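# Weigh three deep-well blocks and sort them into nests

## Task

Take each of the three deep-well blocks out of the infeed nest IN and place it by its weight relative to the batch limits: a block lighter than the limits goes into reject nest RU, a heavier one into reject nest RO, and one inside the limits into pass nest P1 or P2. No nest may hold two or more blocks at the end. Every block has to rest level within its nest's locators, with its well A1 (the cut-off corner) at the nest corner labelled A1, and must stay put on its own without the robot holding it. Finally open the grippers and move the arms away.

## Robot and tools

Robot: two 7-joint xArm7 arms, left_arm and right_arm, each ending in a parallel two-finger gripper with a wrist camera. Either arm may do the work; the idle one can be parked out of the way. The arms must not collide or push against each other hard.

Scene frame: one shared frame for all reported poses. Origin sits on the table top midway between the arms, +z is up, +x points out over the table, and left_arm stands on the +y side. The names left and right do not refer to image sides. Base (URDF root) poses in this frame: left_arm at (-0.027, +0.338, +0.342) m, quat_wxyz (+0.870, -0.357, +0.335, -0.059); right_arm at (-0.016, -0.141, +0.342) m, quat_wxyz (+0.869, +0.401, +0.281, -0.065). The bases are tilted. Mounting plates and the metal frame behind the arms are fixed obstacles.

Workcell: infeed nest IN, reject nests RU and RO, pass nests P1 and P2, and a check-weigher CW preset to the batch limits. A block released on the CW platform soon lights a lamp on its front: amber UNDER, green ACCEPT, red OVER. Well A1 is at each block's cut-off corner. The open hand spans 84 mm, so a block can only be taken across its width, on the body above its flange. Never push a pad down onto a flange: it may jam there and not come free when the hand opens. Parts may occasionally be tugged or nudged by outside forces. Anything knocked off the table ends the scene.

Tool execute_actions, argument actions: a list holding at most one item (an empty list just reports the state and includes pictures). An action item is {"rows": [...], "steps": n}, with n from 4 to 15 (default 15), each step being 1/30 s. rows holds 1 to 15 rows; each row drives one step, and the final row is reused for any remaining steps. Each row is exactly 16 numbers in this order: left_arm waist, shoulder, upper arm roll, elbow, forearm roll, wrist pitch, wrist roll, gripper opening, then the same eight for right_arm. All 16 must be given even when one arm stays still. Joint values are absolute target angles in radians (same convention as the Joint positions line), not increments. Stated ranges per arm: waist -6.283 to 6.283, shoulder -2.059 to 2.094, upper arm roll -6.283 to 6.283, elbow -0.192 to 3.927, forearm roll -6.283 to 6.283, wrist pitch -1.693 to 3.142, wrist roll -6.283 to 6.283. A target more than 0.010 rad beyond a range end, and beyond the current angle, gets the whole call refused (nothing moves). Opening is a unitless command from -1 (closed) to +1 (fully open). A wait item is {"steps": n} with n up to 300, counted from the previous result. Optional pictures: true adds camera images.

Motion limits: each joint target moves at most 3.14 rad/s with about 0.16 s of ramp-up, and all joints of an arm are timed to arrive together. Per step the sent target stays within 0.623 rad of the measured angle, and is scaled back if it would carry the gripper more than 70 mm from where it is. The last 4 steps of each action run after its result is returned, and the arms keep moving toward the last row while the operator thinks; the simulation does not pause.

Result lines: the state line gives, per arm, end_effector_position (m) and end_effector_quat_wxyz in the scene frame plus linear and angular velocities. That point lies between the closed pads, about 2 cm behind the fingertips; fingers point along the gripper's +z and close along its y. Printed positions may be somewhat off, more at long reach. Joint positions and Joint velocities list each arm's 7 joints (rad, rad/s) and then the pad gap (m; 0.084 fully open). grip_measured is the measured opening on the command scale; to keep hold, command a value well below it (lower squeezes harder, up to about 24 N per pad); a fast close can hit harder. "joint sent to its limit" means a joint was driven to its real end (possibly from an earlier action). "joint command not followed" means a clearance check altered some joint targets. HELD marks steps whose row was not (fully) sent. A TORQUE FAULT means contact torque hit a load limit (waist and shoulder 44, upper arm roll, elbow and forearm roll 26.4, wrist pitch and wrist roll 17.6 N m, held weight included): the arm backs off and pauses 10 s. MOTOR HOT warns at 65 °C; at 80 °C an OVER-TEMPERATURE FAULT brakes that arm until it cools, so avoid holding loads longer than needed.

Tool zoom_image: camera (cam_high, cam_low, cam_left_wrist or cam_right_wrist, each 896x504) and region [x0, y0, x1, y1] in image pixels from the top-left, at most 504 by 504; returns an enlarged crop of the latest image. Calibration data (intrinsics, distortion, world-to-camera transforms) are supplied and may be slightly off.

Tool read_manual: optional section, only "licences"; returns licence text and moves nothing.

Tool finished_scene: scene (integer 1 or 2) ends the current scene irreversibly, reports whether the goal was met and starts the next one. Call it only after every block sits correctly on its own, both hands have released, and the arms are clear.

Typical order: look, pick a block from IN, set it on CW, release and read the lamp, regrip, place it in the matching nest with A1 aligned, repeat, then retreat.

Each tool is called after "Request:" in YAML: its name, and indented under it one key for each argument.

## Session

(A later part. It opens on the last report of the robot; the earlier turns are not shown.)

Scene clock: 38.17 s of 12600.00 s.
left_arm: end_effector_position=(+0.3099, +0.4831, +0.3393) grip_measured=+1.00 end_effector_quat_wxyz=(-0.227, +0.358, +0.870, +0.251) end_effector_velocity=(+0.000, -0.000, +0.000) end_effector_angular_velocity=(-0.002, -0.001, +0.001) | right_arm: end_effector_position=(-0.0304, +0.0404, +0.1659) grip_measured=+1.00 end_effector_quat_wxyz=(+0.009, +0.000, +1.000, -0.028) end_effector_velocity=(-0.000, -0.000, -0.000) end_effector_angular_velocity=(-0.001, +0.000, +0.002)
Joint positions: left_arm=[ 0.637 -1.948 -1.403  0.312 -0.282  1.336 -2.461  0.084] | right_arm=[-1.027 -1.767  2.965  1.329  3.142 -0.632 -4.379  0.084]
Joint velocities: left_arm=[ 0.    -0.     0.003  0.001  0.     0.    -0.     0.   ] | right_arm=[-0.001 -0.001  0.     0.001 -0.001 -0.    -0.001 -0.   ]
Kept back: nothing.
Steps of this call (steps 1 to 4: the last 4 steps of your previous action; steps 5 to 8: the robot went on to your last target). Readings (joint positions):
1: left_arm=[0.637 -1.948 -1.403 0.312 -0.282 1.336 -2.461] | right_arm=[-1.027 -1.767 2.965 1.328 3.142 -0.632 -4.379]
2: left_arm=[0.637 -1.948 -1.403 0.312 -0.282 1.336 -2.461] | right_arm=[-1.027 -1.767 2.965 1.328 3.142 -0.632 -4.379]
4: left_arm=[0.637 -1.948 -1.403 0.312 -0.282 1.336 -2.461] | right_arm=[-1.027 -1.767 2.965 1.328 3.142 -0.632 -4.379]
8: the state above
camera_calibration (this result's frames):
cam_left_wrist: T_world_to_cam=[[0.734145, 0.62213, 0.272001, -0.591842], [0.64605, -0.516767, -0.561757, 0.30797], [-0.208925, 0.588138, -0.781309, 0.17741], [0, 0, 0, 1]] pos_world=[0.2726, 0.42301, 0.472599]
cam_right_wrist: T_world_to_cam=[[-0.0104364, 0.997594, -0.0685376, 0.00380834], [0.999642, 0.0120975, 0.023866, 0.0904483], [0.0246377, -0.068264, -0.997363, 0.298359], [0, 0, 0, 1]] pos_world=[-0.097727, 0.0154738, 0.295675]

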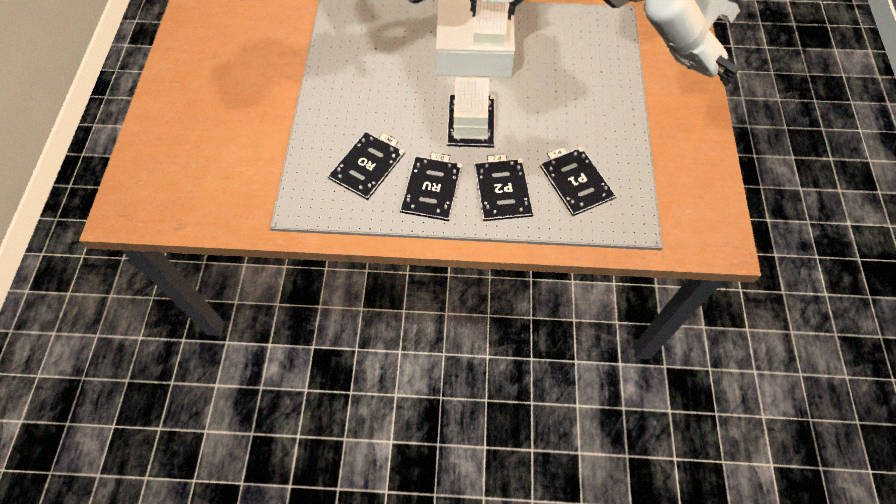

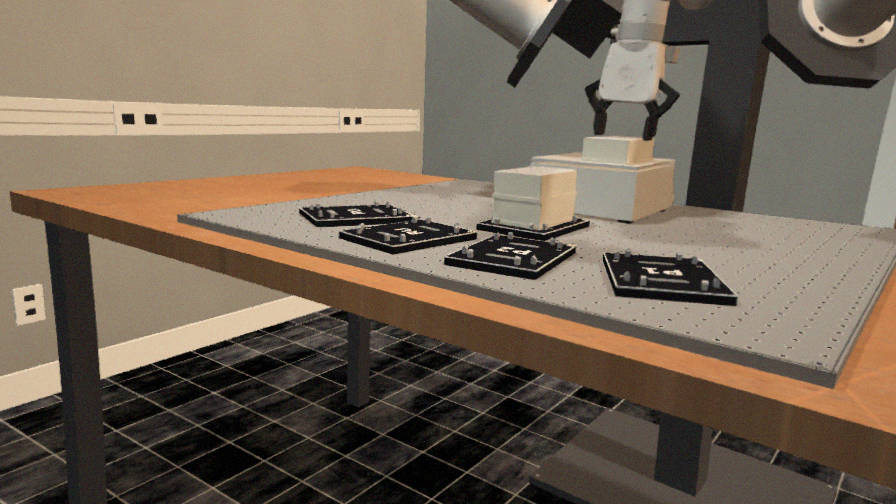

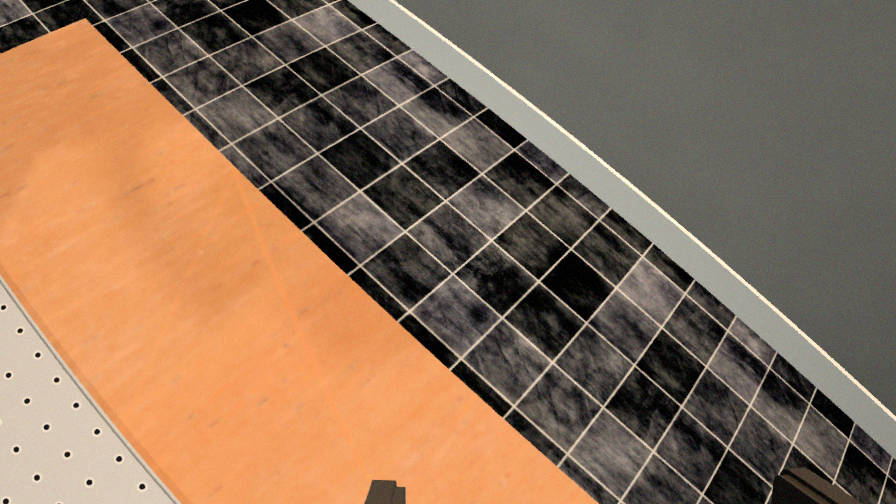

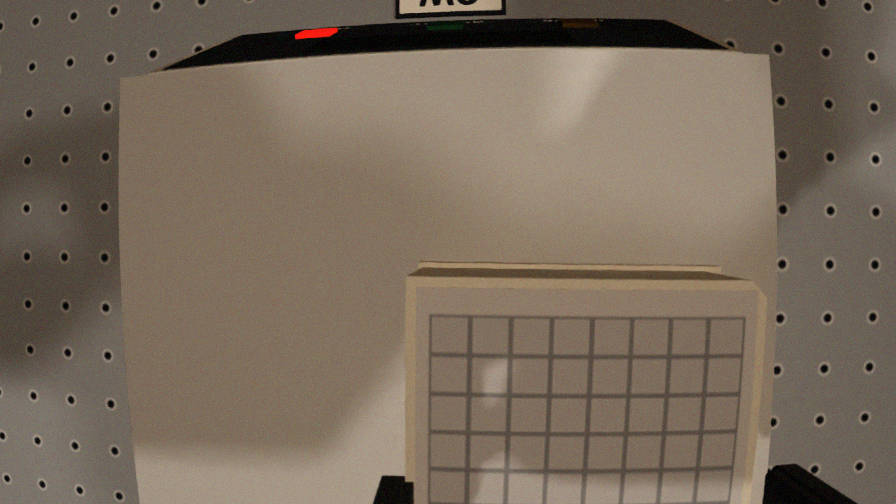

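Request:
execute_actions:
  actions:
    - {"rows":[[0.637,-1.948,-1.403,0.312,-0.282,1.336,-2.461,1,-1.0175,-1.716,2.9665,1.245,3.1416,-0.5406,-4.379,1]]}

Request:
execute_actions:
  actions:
    - {"rows":[[0.637,-1.948,-1.403,0.312,-0.282,1.336,-2.461,1,-1.022,-1.741,2.966,1.255,3.1416,-0.5264,-4.379,1],[0.637,-1.948,-1.403,0.312,-0.282,1.336,-2.461,1,-1.022,-1.741,2.966,1.255,3.1416,-0.5264,-4.379,1],[0.637,-1.948,-1.403,0.312,-0.282,1.336,-2.461,1,-1.022,-1.741,2.966,1.255,3.1416,-0.5264,-4.379,1],[0.637,-1.948,-1.403,0.312,-0.282,1.336,-2.461,1,-1.0265,-1.7655,2.965,1.2655,3.1416,-0.512,-4.379,1],[0.637,-1.948,-1.403,0.312,-0.282,1.336,-2.461,1,-1.0265,-1.7655,2.965,1.2655,3.1416,-0.512,-4.379,1],[0.637,-1.948,-1.403,0.312,-0.282,1.336,-2.461,1,-1.0265,-1.7655,2.965,1.2655,3.1416,-0.512,-4.379,1],[0.637,-1.948,-1.403,0.312,-0.282,1.336,-2.461,1,-1.032,-1.795,2.9645,1.278,3.1416,-0.495,-4.379,1]]}

Request:
execute_actions:
  actions:
    - {"steps":8}
  pictures: true

Scene clock: 38.97 s of 12600.00 s.
left_arm: end_effector_position=(+0.3099, +0.4831, +0.3393) grip_measured=+1.00 end_effector_quat_wxyz=(-0.227, +0.358, +0.870, +0.251) end_effector_velocity=(+0.001, -0.000, +0.000) end_effector_angular_velocity=(-0.001, -0.003, -0.001) | right_arm: end_effector_position=(-0.0296, +0.0381, +0.1654) grip_measured=+1.00 end_effector_quat_wxyz=(-0.000, +0.000, +1.000, +0.000) end_effector_velocity=(-0.000, -0.001, -0.002) end_effector_angular_velocity=(-0.001, -0.001, +0.001)
Joint positions: left_arm=[ 0.637 -1.948 -1.403  0.312 -0.282  1.336 -2.461  0.084] | right_arm=[-1.018 -1.716  2.967  1.245  3.142 -0.541 -4.379  0.084]
Joint velocities: left_arm=[ 0.    -0.001  0.001  0.001  0.    -0.002  0.     0.   ] | right_arm=[-0.    -0.004  0.    -0.     0.     0.003 -0.     0.   ]
Steps of this call (steps 1 to 13: the robot went on to your last target; steps 14 to 24: the first 11 steps of this action). Readings (joint positions):
14: left_arm=[0.637 -1.948 -1.403 0.312 -0.282 1.336 -2.461] | right_arm=[-1.027 -1.767 2.965 1.328 3.142 -0.631 -4.379]
15: left_arm=[0.637 -1.948 -1.403 0.312 -0.282 1.336 -2.461] | right_arm=[-1.026 -1.762 2.965 1.319 3.142 -0.620 -4.379]
17: left_arm=[0.637 -1.948 -1.403 0.312 -0.282 1.336 -2.461] | right_arm=[-1.021 -1.733 2.966 1.272 3.142 -0.570 -4.379]
21: left_arm=[0.637 -1.948 -1.403 0.312 -0.282 1.336 -2.461] | right_arm=[-1.017 -1.716 2.966 1.245 3.142 -0.542 -4.379]
24: the state above

Scene clock: 49.33 s of 12600.00 s.
left_arm: end_effector_position=(+0.3099, +0.4831, +0.3393) grip_measured=+1.00 end_effector_quat_wxyz=(-0.227, +0.358, +0.870, +0.251) end_effector_velocity=(-0.000, +0.000, -0.000) end_effector_angular_velocity=(-0.002, +0.000, +0.002) | right_arm: end_effector_position=(-0.0260, +0.0272, +0.1617) grip_measured=+1.00 end_effector_quat_wxyz=(+0.009, +0.000, +1.000, -0.028) end_effector_velocity=(+0.001, +0.001, +0.000) end_effector_angular_velocity=(+0.001, -0.001, -0.003)
Joint positions: left_arm=[ 0.637 -1.948 -1.403  0.312 -0.282  1.336 -2.461  0.084] | right_arm=[-1.023 -1.744  2.966  1.265  3.142 -0.591 -4.379  0.084]
Joint velocities: left_arm=[-0.     0.001  0.002 -0.001 -0.     0.    -0.    -0.   ] | right_arm=[-0.     0.    -0.002  0.    -0.    -0.     0.001  0.   ]
TORQUE FAULT: the external load on joint 6 (wrist pitch) of the right arm reached its load limit, and that arm stopped for 10 seconds. A torque fault stops only its own arm. That arm's remaining commands of this call were not run. Joint 6 (wrist pitch) of that arm moved back by up to 3 degrees. That arm holds there, with its grip as last carried out, and accepts commands again: back off and push less far. That arm stops again, at the same cost, whenever a joint's load reaches its limit.
Kept back: nothing.
The stop of the right arm began at step 11 of this call (marked STOPPED below). From that step on that arm followed nothing that you had sent. 9 of its steps, steps kept back included, did not run and will not run. The other arm was sent all steps of this action in this call, none kept back. Nothing is kept back now, and the robot has no last target.
Steps of this call (steps 1 to 4: the last 4 steps of your previous action; steps 5 to 15: the first 11 steps of this action; steps 16 to 19: the last 4 steps of this action, not kept back; steps 20 to 311: the stop continued). Readings (joint positions):
5: left_arm=[0.637 -1.948 -1.403 0.312 -0.282 1.336 -2.461] | right_arm=[-1.018 -1.717 2.966 1.246 3.142 -0.540 -4.379]
6: left_arm=[0.637 -1.948 -1.403 0.312 -0.282 1.336 -2.461] | right_arm=[-1.019 -1.722 2.966 1.249 3.142 -0.536 -4.379]
8: left_arm=[0.637 -1.948 -1.403 0.312 -0.282 1.336 -2.461] | right_arm=[-1.021 -1.732 2.966 1.257 3.142 -0.537 -4.379]
11: left_arm=[0.637 -1.948 -1.403 0.312 -0.282 1.336 -2.461] | right_arm=[-1.023 -1.742 2.966 1.267 3.142 -0.548 -4.379] STOPPED (the right arm)
12: left_arm=[0.637 -1.948 -1.403 0.312 -0.282 1.336 -2.461] | right_arm=[-1.023 -1.740 2.966 1.268 3.142 -0.557 -4.379]
311: the state above

Scene clock: 49.37 s of 12600.00 s.
left_arm: end_effector_position=(+0.3099, +0.4831, +0.3393) grip_measured=+1.00 end_effector_quat_wxyz=(-0.227, +0.358, +0.870, +0.251) end_effector_velocity=(+0.000, +0.000, -0.000) end_effector_angular_velocity=(+0.000, -0.001, -0.001) | right_arm: end_effector_position=(-0.0260, +0.0272, +0.1617) grip_measured=+1.00 end_effector_quat_wxyz=(+0.009, +0.000, +1.000, -0.028) end_effector_velocity=(-0.001, -0.000, +0.000) end_effector_angular_velocity=(-0.000, +0.002, -0.000)
Joint positions: left_arm=[ 0.637 -1.948 -1.403  0.312 -0.282  1.336 -2.461  0.084] | right_arm=[-1.023 -1.744  2.966  1.265  3.142 -0.591 -4.379  0.084]
Joint velocities: left_arm=[ 0.    -0.    -0.001 -0.    -0.    -0.002  0.    -0.   ] | right_arm=[-0.001  0.001  0.001 -0.     0.001  0.    -0.     0.   ]
Kept back: nothing.
A stop began in an earlier call of the same reply, so what this call sent did not run. Send another action.
Steps of this call (step 1: nothing new was sent). Readings (joint positions):
1: the state above
camera_calibration (this result's frames):
cam_left_wrist: T_world_to_cam=[[0.734145, 0.62213, 0.272001, -0.591842], [0.64605, -0.516767, -0.561757, 0.30797], [-0.208925, 0.588138, -0.781309, 0.17741], [0, 0, 0, 1]] pos_world=[0.2726, 0.42301, 0.472599]
cam_right_wrist: T_world_to_cam=[[-0.0104754, 0.997667, -0.067455, 0.0165971], [0.999668, 0.0120364, 0.0227762, 0.086485], [0.023535, -0.067194, -0.997462, 0.293102], [0, 0, 0, 1]] pos_world=[-0.0931806, 0.00209533, 0.291508]

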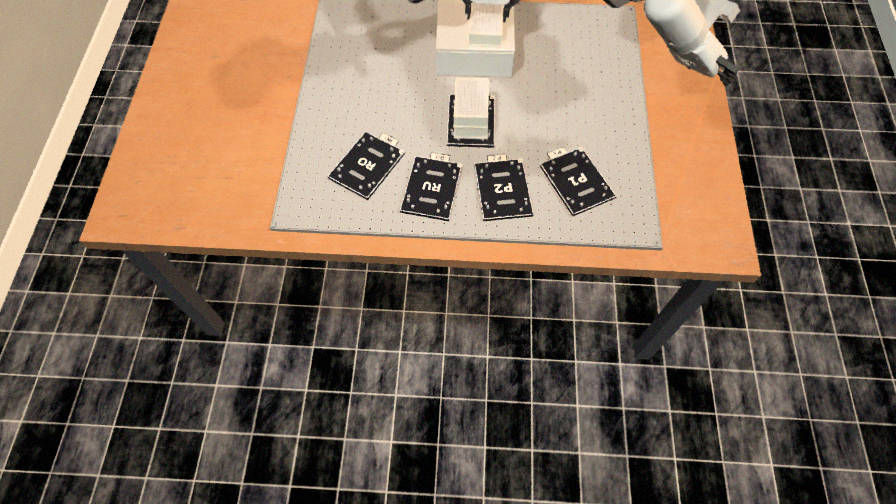

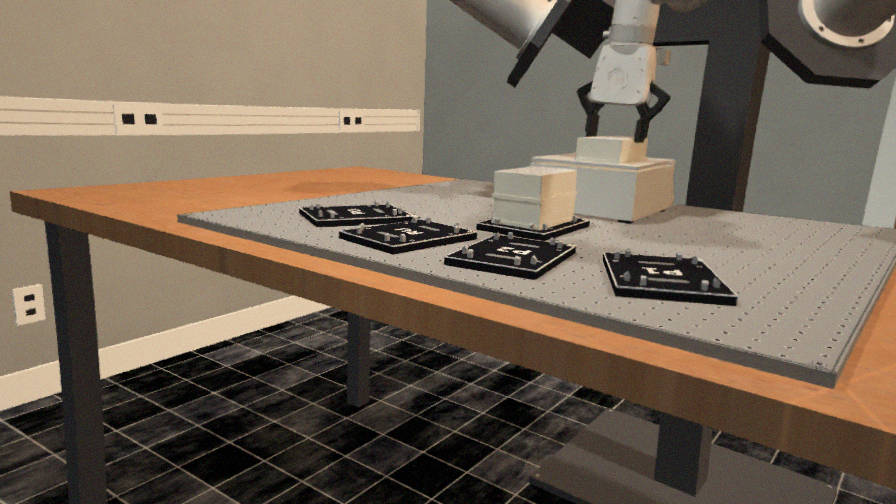

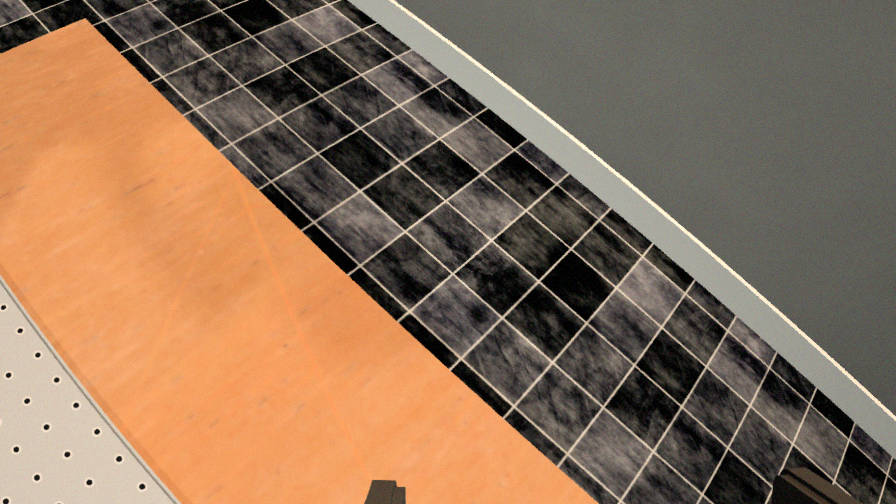

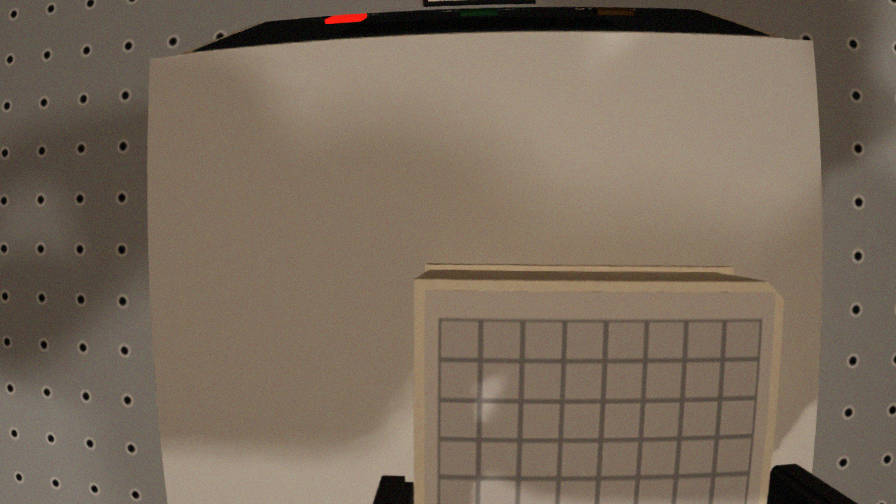

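Request:
execute_actions:
  actions:
    - {"rows":[[0.637,-1.948,-1.403,0.312,-0.282,1.336,-2.461,1,-1.0125,-1.6876,2.967,1.189,3.1416,-0.513,-4.379,1]]}

Request:
execute_actions:
  actions:
    - {"steps":8}
  pictures: true

Request:
zoom_image:
  camera: "cam_right_wrist"
  region: [350, 390, 850, 504]

Scene clock: 50.07 s of 12600.00 s.
left_arm: end_effector_position=(+0.3099, +0.4831, +0.3393) grip_measured=+1.00 end_effector_quat_wxyz=(-0.227, +0.358, +0.870, +0.251) end_effector_velocity=(-0.000, +0.000, -0.000) end_effector_angular_velocity=(-0.000, -0.000, +0.001) | right_arm: end_effector_position=(-0.0255, +0.0263, +0.1653) grip_measured=+1.00 end_effector_quat_wxyz=(-0.000, +0.000, +1.000, +0.000) end_effector_velocity=(-0.000, -0.002, -0.003) end_effector_angular_velocity=(-0.004, -0.000, +0.001)
Joint positions: left_arm=[ 0.637 -1.948 -1.403  0.312 -0.282  1.336 -2.461  0.084] | right_arm=[-1.013 -1.688  2.967  1.189  3.142 -0.513 -4.379  0.084]
Joint velocities: left_arm=[-0.    -0.     0.    -0.001 -0.     0.    -0.    -0.   ] | right_arm=[-0.001 -0.005  0.002 -0.001 -0.001  0.003  0.001 -0.   ]
Steps of this call (steps 1 to 10: nothing new was sent; steps 11 to 21: the first 11 steps of this action). Readings (joint positions):
11: left_arm=[0.637 -1.948 -1.403 0.312 -0.282 1.336 -2.461] | right_arm=[-1.023 -1.743 2.966 1.264 3.142 -0.590 -4.379]
12: left_arm=[0.637 -1.948 -1.403 0.312 -0.282 1.336 -2.461] | right_arm=[-1.022 -1.737 2.966 1.255 3.142 -0.578 -4.379]
14: left_arm=[0.637 -1.948 -1.403 0.312 -0.282 1.336 -2.461] | right_arm=[-1.016 -1.704 2.967 1.210 3.142 -0.535 -4.379]
18: left_arm=[0.637 -1.948 -1.403 0.312 -0.282 1.336 -2.461] | right_arm=[-1.012 -1.687 2.967 1.190 3.142 -0.514 -4.379]
21: the state above

Scene clock: 50.33 s of 12600.00 s.
left_arm: end_effector_position=(+0.3099, +0.4831, +0.3393) grip_measured=+1.00 end_effector_quat_wxyz=(-0.227, +0.358, +0.870, +0.251) end_effector_velocity=(-0.001, +0.000, -0.000) end_effector_angular_velocity=(+0.000, +0.002, +0.000) | right_arm: end_effector_position=(-0.0254, +0.0263, +0.1653) grip_measured=+1.00 end_effector_quat_wxyz=(-0.000, +0.000, +1.000, +0.000) end_effector_velocity=(-0.000, -0.000, +0.000) end_effector_angular_velocity=(-0.000, +0.000, +0.000)
Joint positions: left_arm=[ 0.637 -1.948 -1.403  0.312 -0.282  1.336 -2.461  0.084] | right_arm=[-1.013 -1.688  2.967  1.189  3.142 -0.513 -4.379  0.084]
Joint velocities: left_arm=[-0.     0.001 -0.001 -0.     0.     0.001  0.     0.   ] | right_arm=[ 0.001  0.     0.001 -0.001  0.001  0.    -0.     0.   ]
Kept back: nothing.
Steps of this call (steps 1 to 4: the last 4 steps of your previous action; steps 5 to 8: the robot went on to your last target). Readings (joint positions):
1: left_arm=[0.637 -1.948 -1.403 0.312 -0.282 1.336 -2.461] | right_arm=[-1.013 -1.688 2.967 1.189 3.142 -0.513 -4.379]
2: left_arm=[0.637 -1.948 -1.403 0.312 -0.282 1.336 -2.461] | right_arm=[-1.013 -1.688 2.967 1.189 3.142 -0.513 -4.379]
4: left_arm=[0.637 -1.948 -1.403 0.312 -0.282 1.336 -2.461] | right_arm=[-1.013 -1.688 2.967 1.189 3.142 -0.513 -4.379]
8: the state above
camera_calibration (this result's frames):
cam_left_wrist: T_world_to_cam=[[0.734145, 0.62213, 0.272002, -0.591842], [0.64605, -0.516767, -0.561757, 0.30797], [-0.208925, 0.588138, -0.781309, 0.17741], [0, 0, 0, 1]] pos_world=[0.2726, 0.42301, 0.472599]
cam_right_wrist: T_world_to_cam=[[-0.0109528, 0.999875, -0.0114437, 0.00834353], [0.999928, 0.0110091, 0.00486866, 0.0888302], [0.00499403, -0.0113895, -0.999923, 0.295116], [0, 0, 0, 1]] pos_world=[-0.0902062, -0.00595918, 0.294756]

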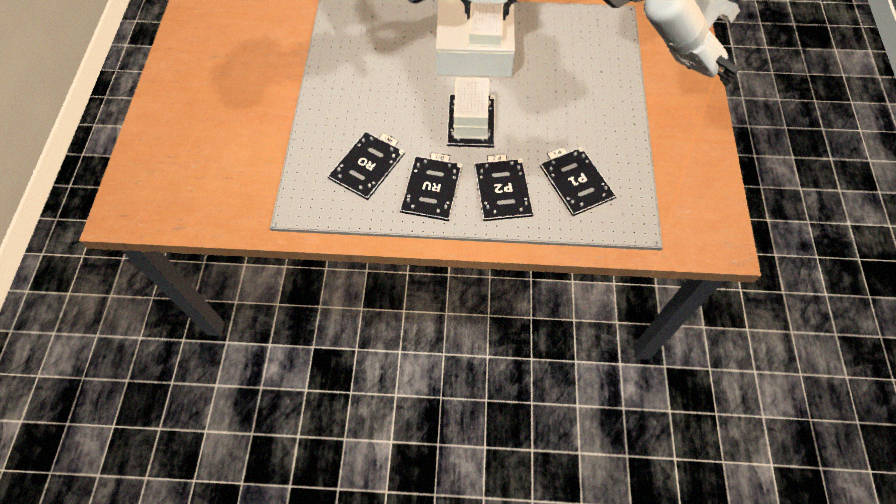

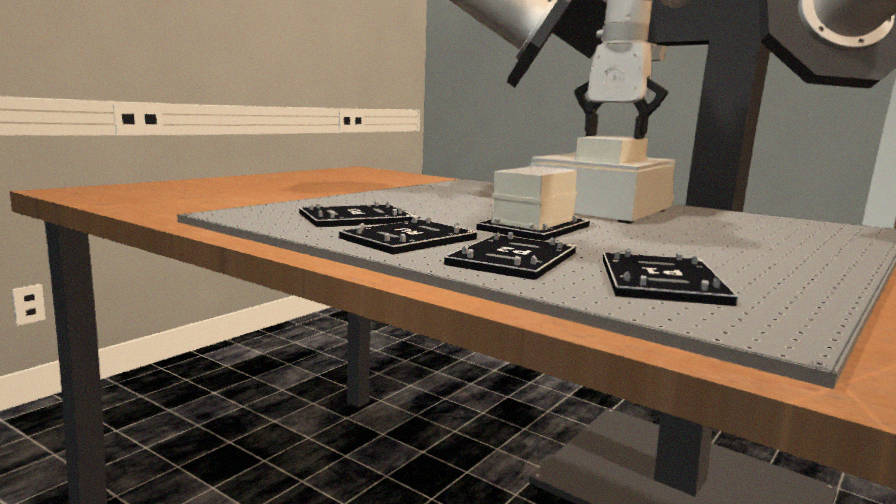

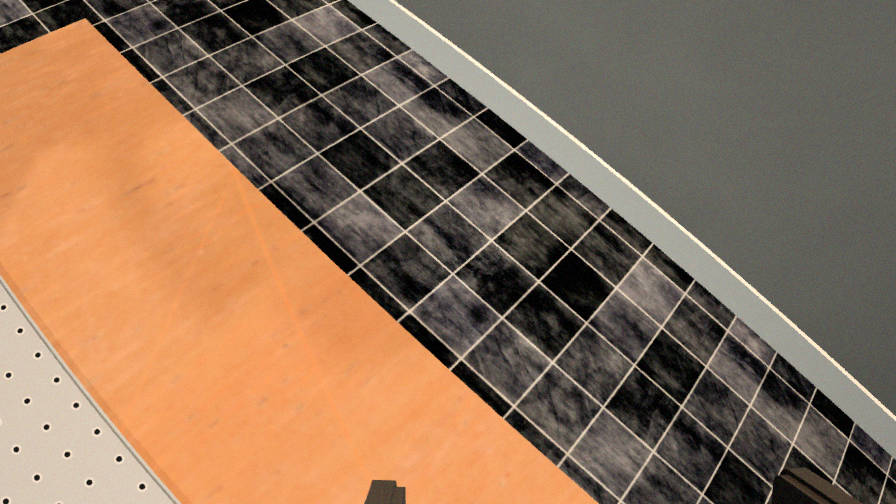

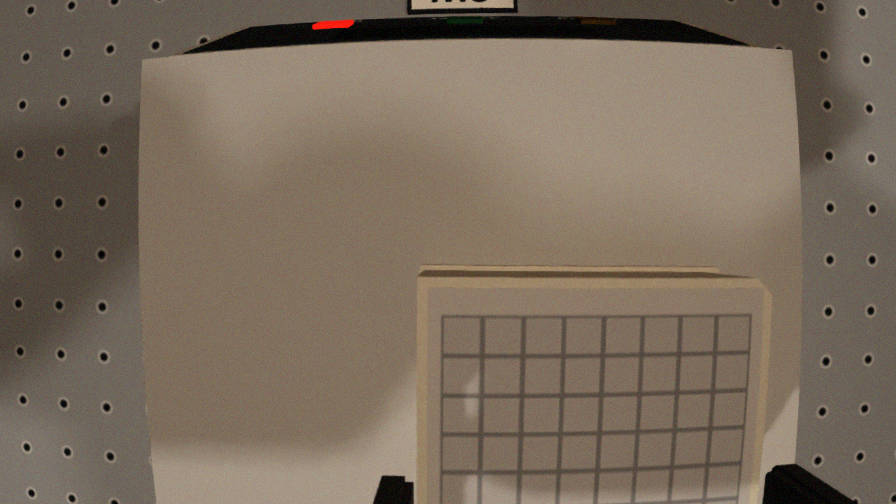

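Region (350, 390, 850, 504) of cam_right_wrist's 896x504 image, scaled by 1.008, with more detail than that image has; it fills the top 115 rows of this view, and the rest is white.

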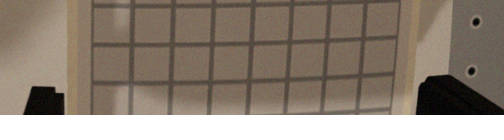

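Request:
execute_actions:
  actions:
    - {"rows":[[0.637,-1.948,-1.403,0.312,-0.282,1.336,-2.461,1,-1.013,-1.6904,2.967,1.1945,3.1416,-0.5157,-4.379,1],[0.637,-1.948,-1.403,0.312,-0.282,1.336,-2.461,1,-1.013,-1.6904,2.967,1.1945,3.1416,-0.5157,-4.379,1],[0.637,-1.948,-1.403,0.312,-0.282,1.336,-2.461,1,-1.013,-1.6904,2.967,1.1945,3.1416,-0.5157,-4.379,1],[0.637,-1.948,-1.403,0.312,-0.282,1.336,-2.461,1,-1.013,-1.6904,2.967,1.1945,3.1416,-0.5157,-4.379,1],[0.637,-1.948,-1.403,0.312,-0.282,1.336,-2.461,1,-1.013,-1.6904,2.967,1.1945,3.1416,-0.5157,-4.379,1],[0.637,-1.948,-1.403,0.312,-0.282,1.336,-2.461,1,-1.0163,-1.7083,2.967,1.2015,3.1416,-0.5046,-4.379,1]]}

Request:
execute_actions:
  actions:
    - {"steps":8}
  pictures: true

Scene clock: 51.07 s of 12600.00 s.
left_arm: end_effector_position=(+0.3099, +0.4831, +0.3393) grip_measured=+1.00 end_effector_quat_wxyz=(-0.227, +0.358, +0.870, +0.251) end_effector_velocity=(+0.000, +0.000, +0.000) end_effector_angular_velocity=(-0.001, -0.001, +0.002) | right_arm: end_effector_position=(-0.0264, +0.0286, +0.1615) grip_measured=+1.00 end_effector_quat_wxyz=(-0.000, +0.000, +1.000, +0.000) end_effector_velocity=(-0.001, -0.001, -0.004) end_effector_angular_velocity=(+0.001, +0.002, +0.001)
Joint positions: left_arm=[ 0.637 -1.948 -1.403  0.312 -0.282  1.336 -2.461  0.084] | right_arm=[-1.015 -1.703  2.967  1.203  3.142 -0.512 -4.379  0.084]
Joint velocities: left_arm=[-0.    -0.001  0.002 -0.    -0.     0.001 -0.    -0.   ] | right_arm=[-0.002 -0.008  0.001 -0.001  0.     0.011  0.     0.   ]
Steps of this call (steps 1 to 11: the robot went on to your last target; steps 12 to 22: the first 11 steps of this action). Readings (joint positions):
12: left_arm=[0.637 -1.948 -1.403 0.312 -0.282 1.336 -2.461] | right_arm=[-1.013 -1.688 2.967 1.189 3.142 -0.513 -4.379]
13: left_arm=[0.637 -1.948 -1.403 0.312 -0.282 1.336 -2.461] | right_arm=[-1.013 -1.689 2.967 1.191 3.142 -0.514 -4.379]
15: left_arm=[0.637 -1.948 -1.403 0.312 -0.282 1.336 -2.461] | right_arm=[-1.013 -1.690 2.967 1.194 3.142 -0.515 -4.379]
19: left_arm=[0.637 -1.948 -1.403 0.312 -0.282 1.336 -2.461] | right_arm=[-1.015 -1.701 2.967 1.200 3.142 -0.510 -4.379]
22: the state above

Scene clock: 51.33 s of 12600.00 s.
left_arm: end_effector_position=(+0.3099, +0.4831, +0.3393) grip_measured=+1.00 end_effector_quat_wxyz=(-0.227, +0.358, +0.870, +0.251) end_effector_velocity=(-0.000, -0.000, -0.001) end_effector_angular_velocity=(+0.001, +0.002, -0.003) | right_arm: end_effector_position=(-0.0264, +0.0284, +0.1607) grip_measured=+1.00 end_effector_quat_wxyz=(-0.000, +0.000, +1.000, -0.000) end_effector_velocity=(-0.001, -0.002, -0.002) end_effector_angular_velocity=(-0.009, -0.001, +0.003)
Joint positions: left_arm=[ 0.637 -1.948 -1.403  0.312 -0.282  1.336 -2.461  0.084] | right_arm=[-1.016 -1.705  2.967  1.203  3.142 -0.511 -4.379  0.084]
Joint velocities: left_arm=[-0.     0.002 -0.003 -0.    -0.    -0.002  0.    -0.   ] | right_arm=[-0.002 -0.008  0.003  0.004 -0.001 -0.004  0.001  0.   ]
Kept back: nothing.
Steps of this call (steps 1 to 4: the last 4 steps of your previous action; steps 5 to 8: the robot went on to your last target). Readings (joint positions):
1: left_arm=[0.637 -1.948 -1.403 0.312 -0.282 1.336 -2.461] | right_arm=[-1.015 -1.703 2.967 1.203 3.142 -0.511 -4.379]
2: left_arm=[0.637 -1.948 -1.403 0.312 -0.282 1.336 -2.461] | right_arm=[-1.015 -1.703 2.967 1.203 3.142 -0.511 -4.379]
4: left_arm=[0.637 -1.948 -1.403 0.312 -0.282 1.336 -2.461] | right_arm=[-1.016 -1.704 2.967 1.203 3.142 -0.510 -4.379]
8: the state above
camera_calibration (this result's frames):
cam_left_wrist: T_world_to_cam=[[0.734145, 0.62213, 0.272001, -0.591842], [0.64605, -0.516767, -0.561757, 0.30797], [-0.208925, 0.588138, -0.781309, 0.17741], [0, 0, 0, 1]] pos_world=[0.2726, 0.42301, 0.472599]
cam_right_wrist: T_world_to_cam=[[-0.0111611, 0.99986, -0.0124384, 0.00638665], [0.999926, 0.0112214, 0.00479273, 0.0897509], [0.00493164, -0.012384, -0.999911, 0.290543], [0, 0, 0, 1]] pos_world=[-0.0911058, -0.0037948, 0.290167]

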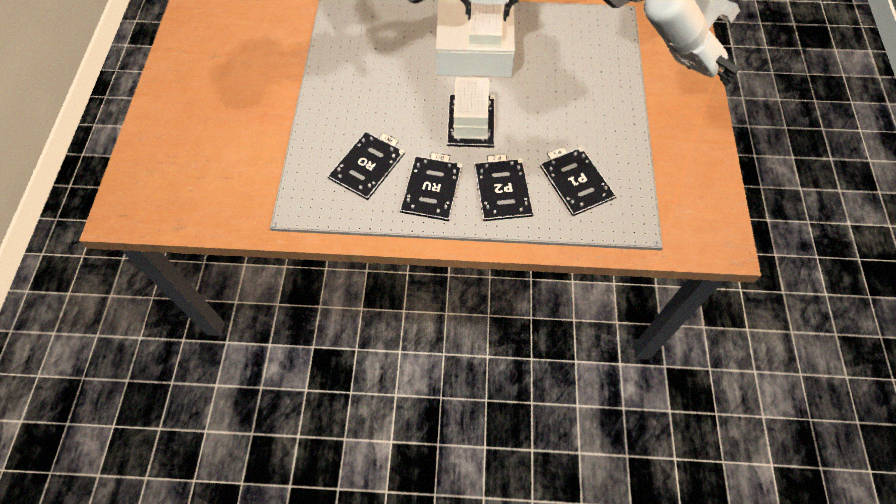

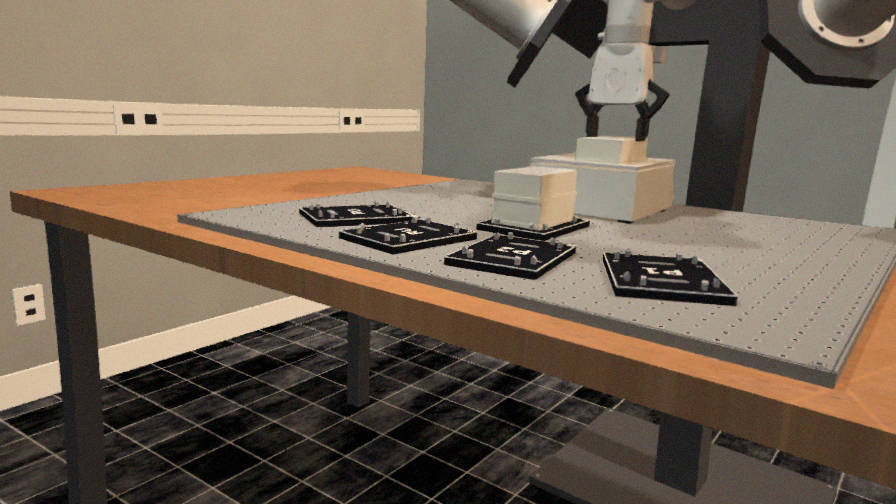

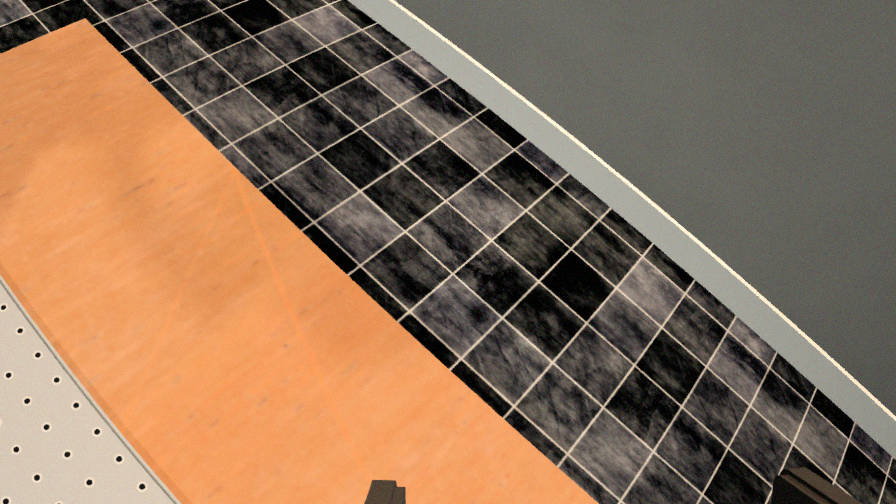

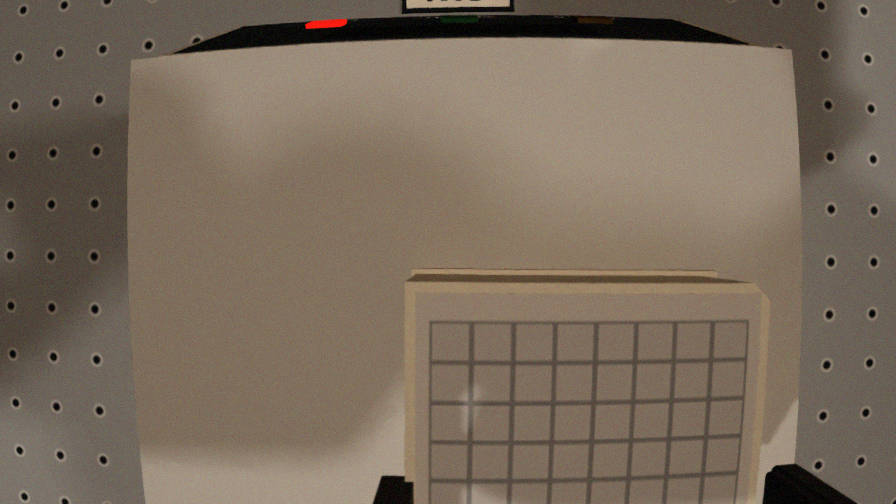

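Request:
execute_actions:
  actions:
    - {"rows":[[0.637,-1.948,-1.403,0.312,-0.282,1.336,-2.461,1,-1.0132,-1.6914,2.967,1.1925,3.1416,-0.5126,-4.379,1]]}

Request:
execute_actions:
  actions:
    - {"rows":[[0.637,-1.948,-1.403,0.312,-0.282,1.336,-2.461,1,-1.0146,-1.6987,2.967,1.1945,3.1416,-0.5074,-4.379,1],[0.637,-1.948,-1.403,0.312,-0.282,1.336,-2.461,1,-1.0146,-1.6987,2.967,1.1945,3.1416,-0.5074,-4.379,1],[0.637,-1.948,-1.403,0.312,-0.282,1.336,-2.461,1,-1.0146,-1.6987,2.967,1.1945,3.1416,-0.5074,-4.379,1],[0.637,-1.948,-1.403,0.312,-0.282,1.336,-2.461,1,-1.0146,-1.6987,2.967,1.1945,3.1416,-0.5074,-4.379,1],[0.637,-1.948,-1.403,0.312,-0.282,1.336,-2.461,1,-1.016,-1.706,2.967,1.1966,3.1416,-0.5023,-4.379,1]]}
  pictures: true

Scene clock: 51.93 s of 12600.00 s.
left_arm: end_effector_position=(+0.3099, +0.4831, +0.3393) grip_measured=+1.00 end_effector_quat_wxyz=(-0.227, +0.358, +0.870, +0.251) end_effector_velocity=(-0.000, +0.000, -0.000) end_effector_angular_velocity=(+0.001, +0.002, +0.000) | right_arm: end_effector_position=(-0.0258, +0.0259, +0.1628) grip_measured=+1.00 end_effector_quat_wxyz=(-0.000, +0.000, +1.000, -0.001) end_effector_velocity=(+0.002, +0.003, +0.003) end_effector_angular_velocity=(+0.006, -0.003, +0.000)
Joint positions: left_arm=[ 0.637 -1.948 -1.403  0.312 -0.282  1.336 -2.461  0.084] | right_arm=[-1.014 -1.695  2.968  1.191  3.142 -0.51  -4.379  0.084]
Joint velocities: left_arm=[ 0.     0.    -0.001 -0.001  0.     0.     0.    -0.   ] | right_arm=[ 0.002  0.006 -0.004  0.003 -0.002 -0.004 -0.001  0.   ]
Steps of this call (steps 1 to 7: the robot went on to your last target; steps 8 to 18: the first 11 steps of this action). Readings (joint positions):
8: left_arm=[0.637 -1.948 -1.403 0.312 -0.282 1.336 -2.461] | right_arm=[-1.016 -1.705 2.967 1.203 3.142 -0.511 -4.379]
9: left_arm=[0.637 -1.948 -1.403 0.312 -0.282 1.336 -2.461] | right_arm=[-1.015 -1.701 2.967 1.199 3.142 -0.512 -4.379]
11: left_arm=[0.637 -1.948 -1.403 0.312 -0.282 1.336 -2.461] | right_arm=[-1.014 -1.696 2.967 1.193 3.142 -0.509 -4.379]
15: left_arm=[0.637 -1.948 -1.403 0.312 -0.282 1.336 -2.461] | right_arm=[-1.014 -1.695 2.968 1.191 3.142 -0.510 -4.379]
18: the state above

Scene clock: 52.43 s of 12600.00 s.
left_arm: end_effector_position=(+0.3099, +0.4831, +0.3393) grip_measured=+1.00 end_effector_quat_wxyz=(-0.227, +0.358, +0.870, +0.251) end_effector_velocity=(-0.001, +0.000, -0.000) end_effector_angular_velocity=(-0.000, +0.002, +0.002) | right_arm: end_effector_position=(-0.0255, +0.0274, +0.1608) grip_measured=+1.00 end_effector_quat_wxyz=(-0.000, +0.000, +1.000, -0.000) end_effector_velocity=(-0.000, -0.001, -0.003) end_effector_angular_velocity=(+0.001, +0.001, -0.000)
Joint positions: left_arm=[ 0.637 -1.948 -1.403  0.312 -0.282  1.336 -2.461  0.084] | right_arm=[-1.015 -1.702  2.966  1.197  3.141 -0.508 -4.379  0.084]
Joint velocities: left_arm=[ 0.     0.001  0.001 -0.001  0.     0.002 -0.    -0.   ] | right_arm=[-0.001 -0.005  0.001 -0.001  0.001  0.007  0.     0.   ]
Steps of this call (steps 1 to 4: the last 4 steps of your previous action; steps 5 to 15: the first 11 steps of this action). Readings (joint positions):
5: left_arm=[0.637 -1.948 -1.403 0.312 -0.282 1.336 -2.461] | right_arm=[-1.014 -1.694 2.966 1.191 3.141 -0.511 -4.379]
6: left_arm=[0.637 -1.948 -1.403 0.312 -0.282 1.336 -2.461] | right_arm=[-1.014 -1.696 2.966 1.193 3.141 -0.509 -4.379]
8: left_arm=[0.637 -1.948 -1.403 0.312 -0.282 1.336 -2.461] | right_arm=[-1.014 -1.697 2.966 1.195 3.141 -0.509 -4.379]
12: left_arm=[0.637 -1.948 -1.403 0.312 -0.282 1.336 -2.461] | right_arm=[-1.015 -1.701 2.966 1.197 3.141 -0.509 -4.379]
15: the state above
camera_calibration (this result's frames):
cam_left_wrist: T_world_to_cam=[[0.734146, 0.62213, 0.272001, -0.591842], [0.64605, -0.516767, -0.561757, 0.30797], [-0.208925, 0.588138, -0.781309, 0.17741], [0, 0, 0, 1]] pos_world=[0.2726, 0.42301, 0.472599]
cam_right_wrist: T_world_to_cam=[[-0.0110458, 0.999865, -0.0121671, 0.00737624], [0.999924, 0.0111121, 0.0054006, 0.0888227], [0.00553507, -0.0121066, -0.999911, 0.29058], [0, 0, 0, 1]] pos_world=[-0.0903428, -0.00484434, 0.290164]

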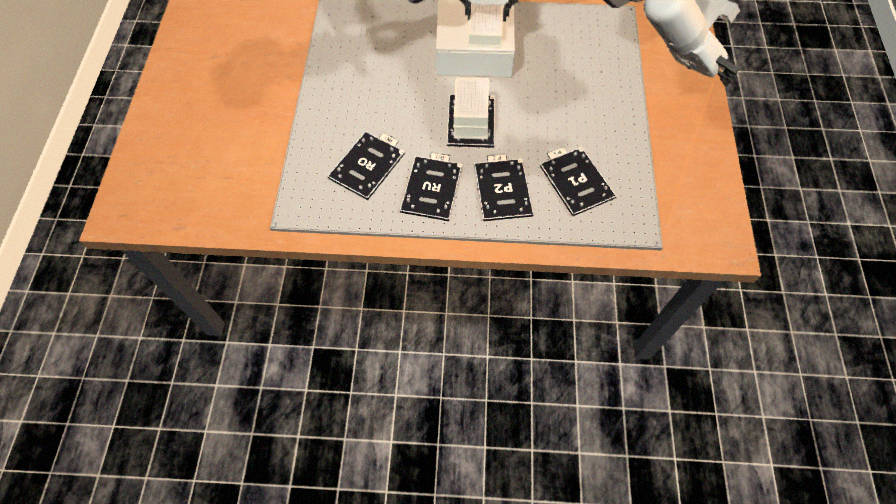

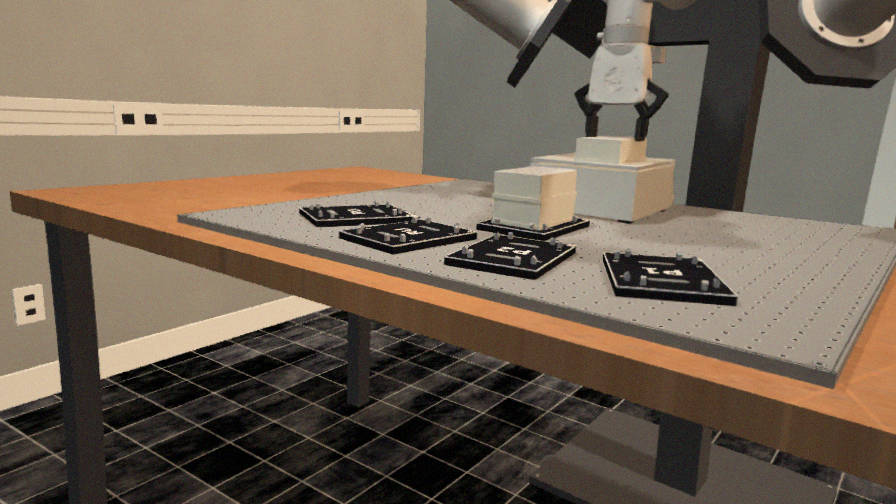

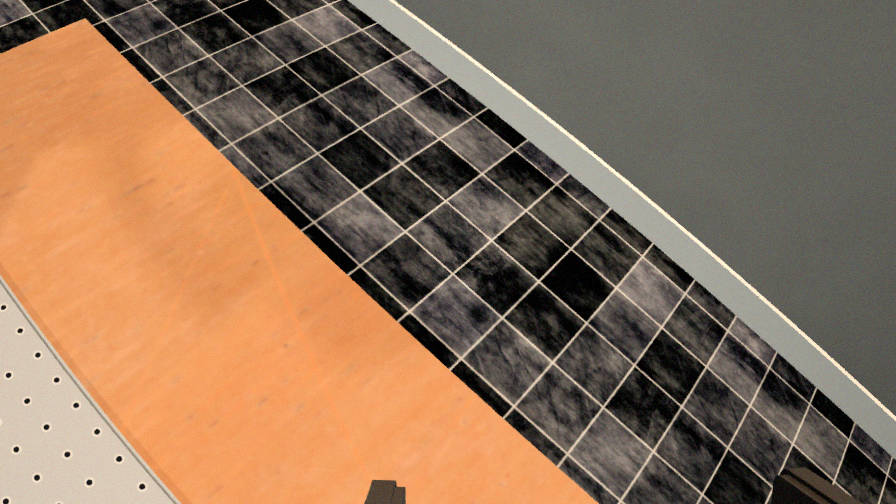

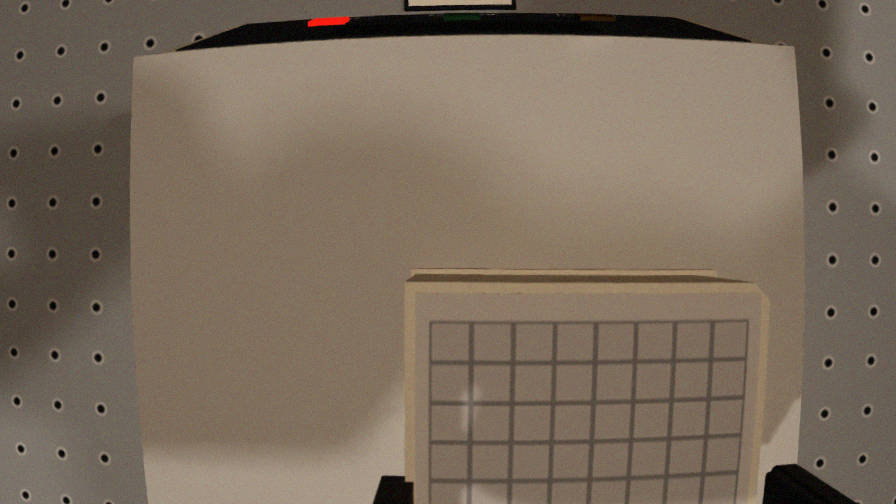

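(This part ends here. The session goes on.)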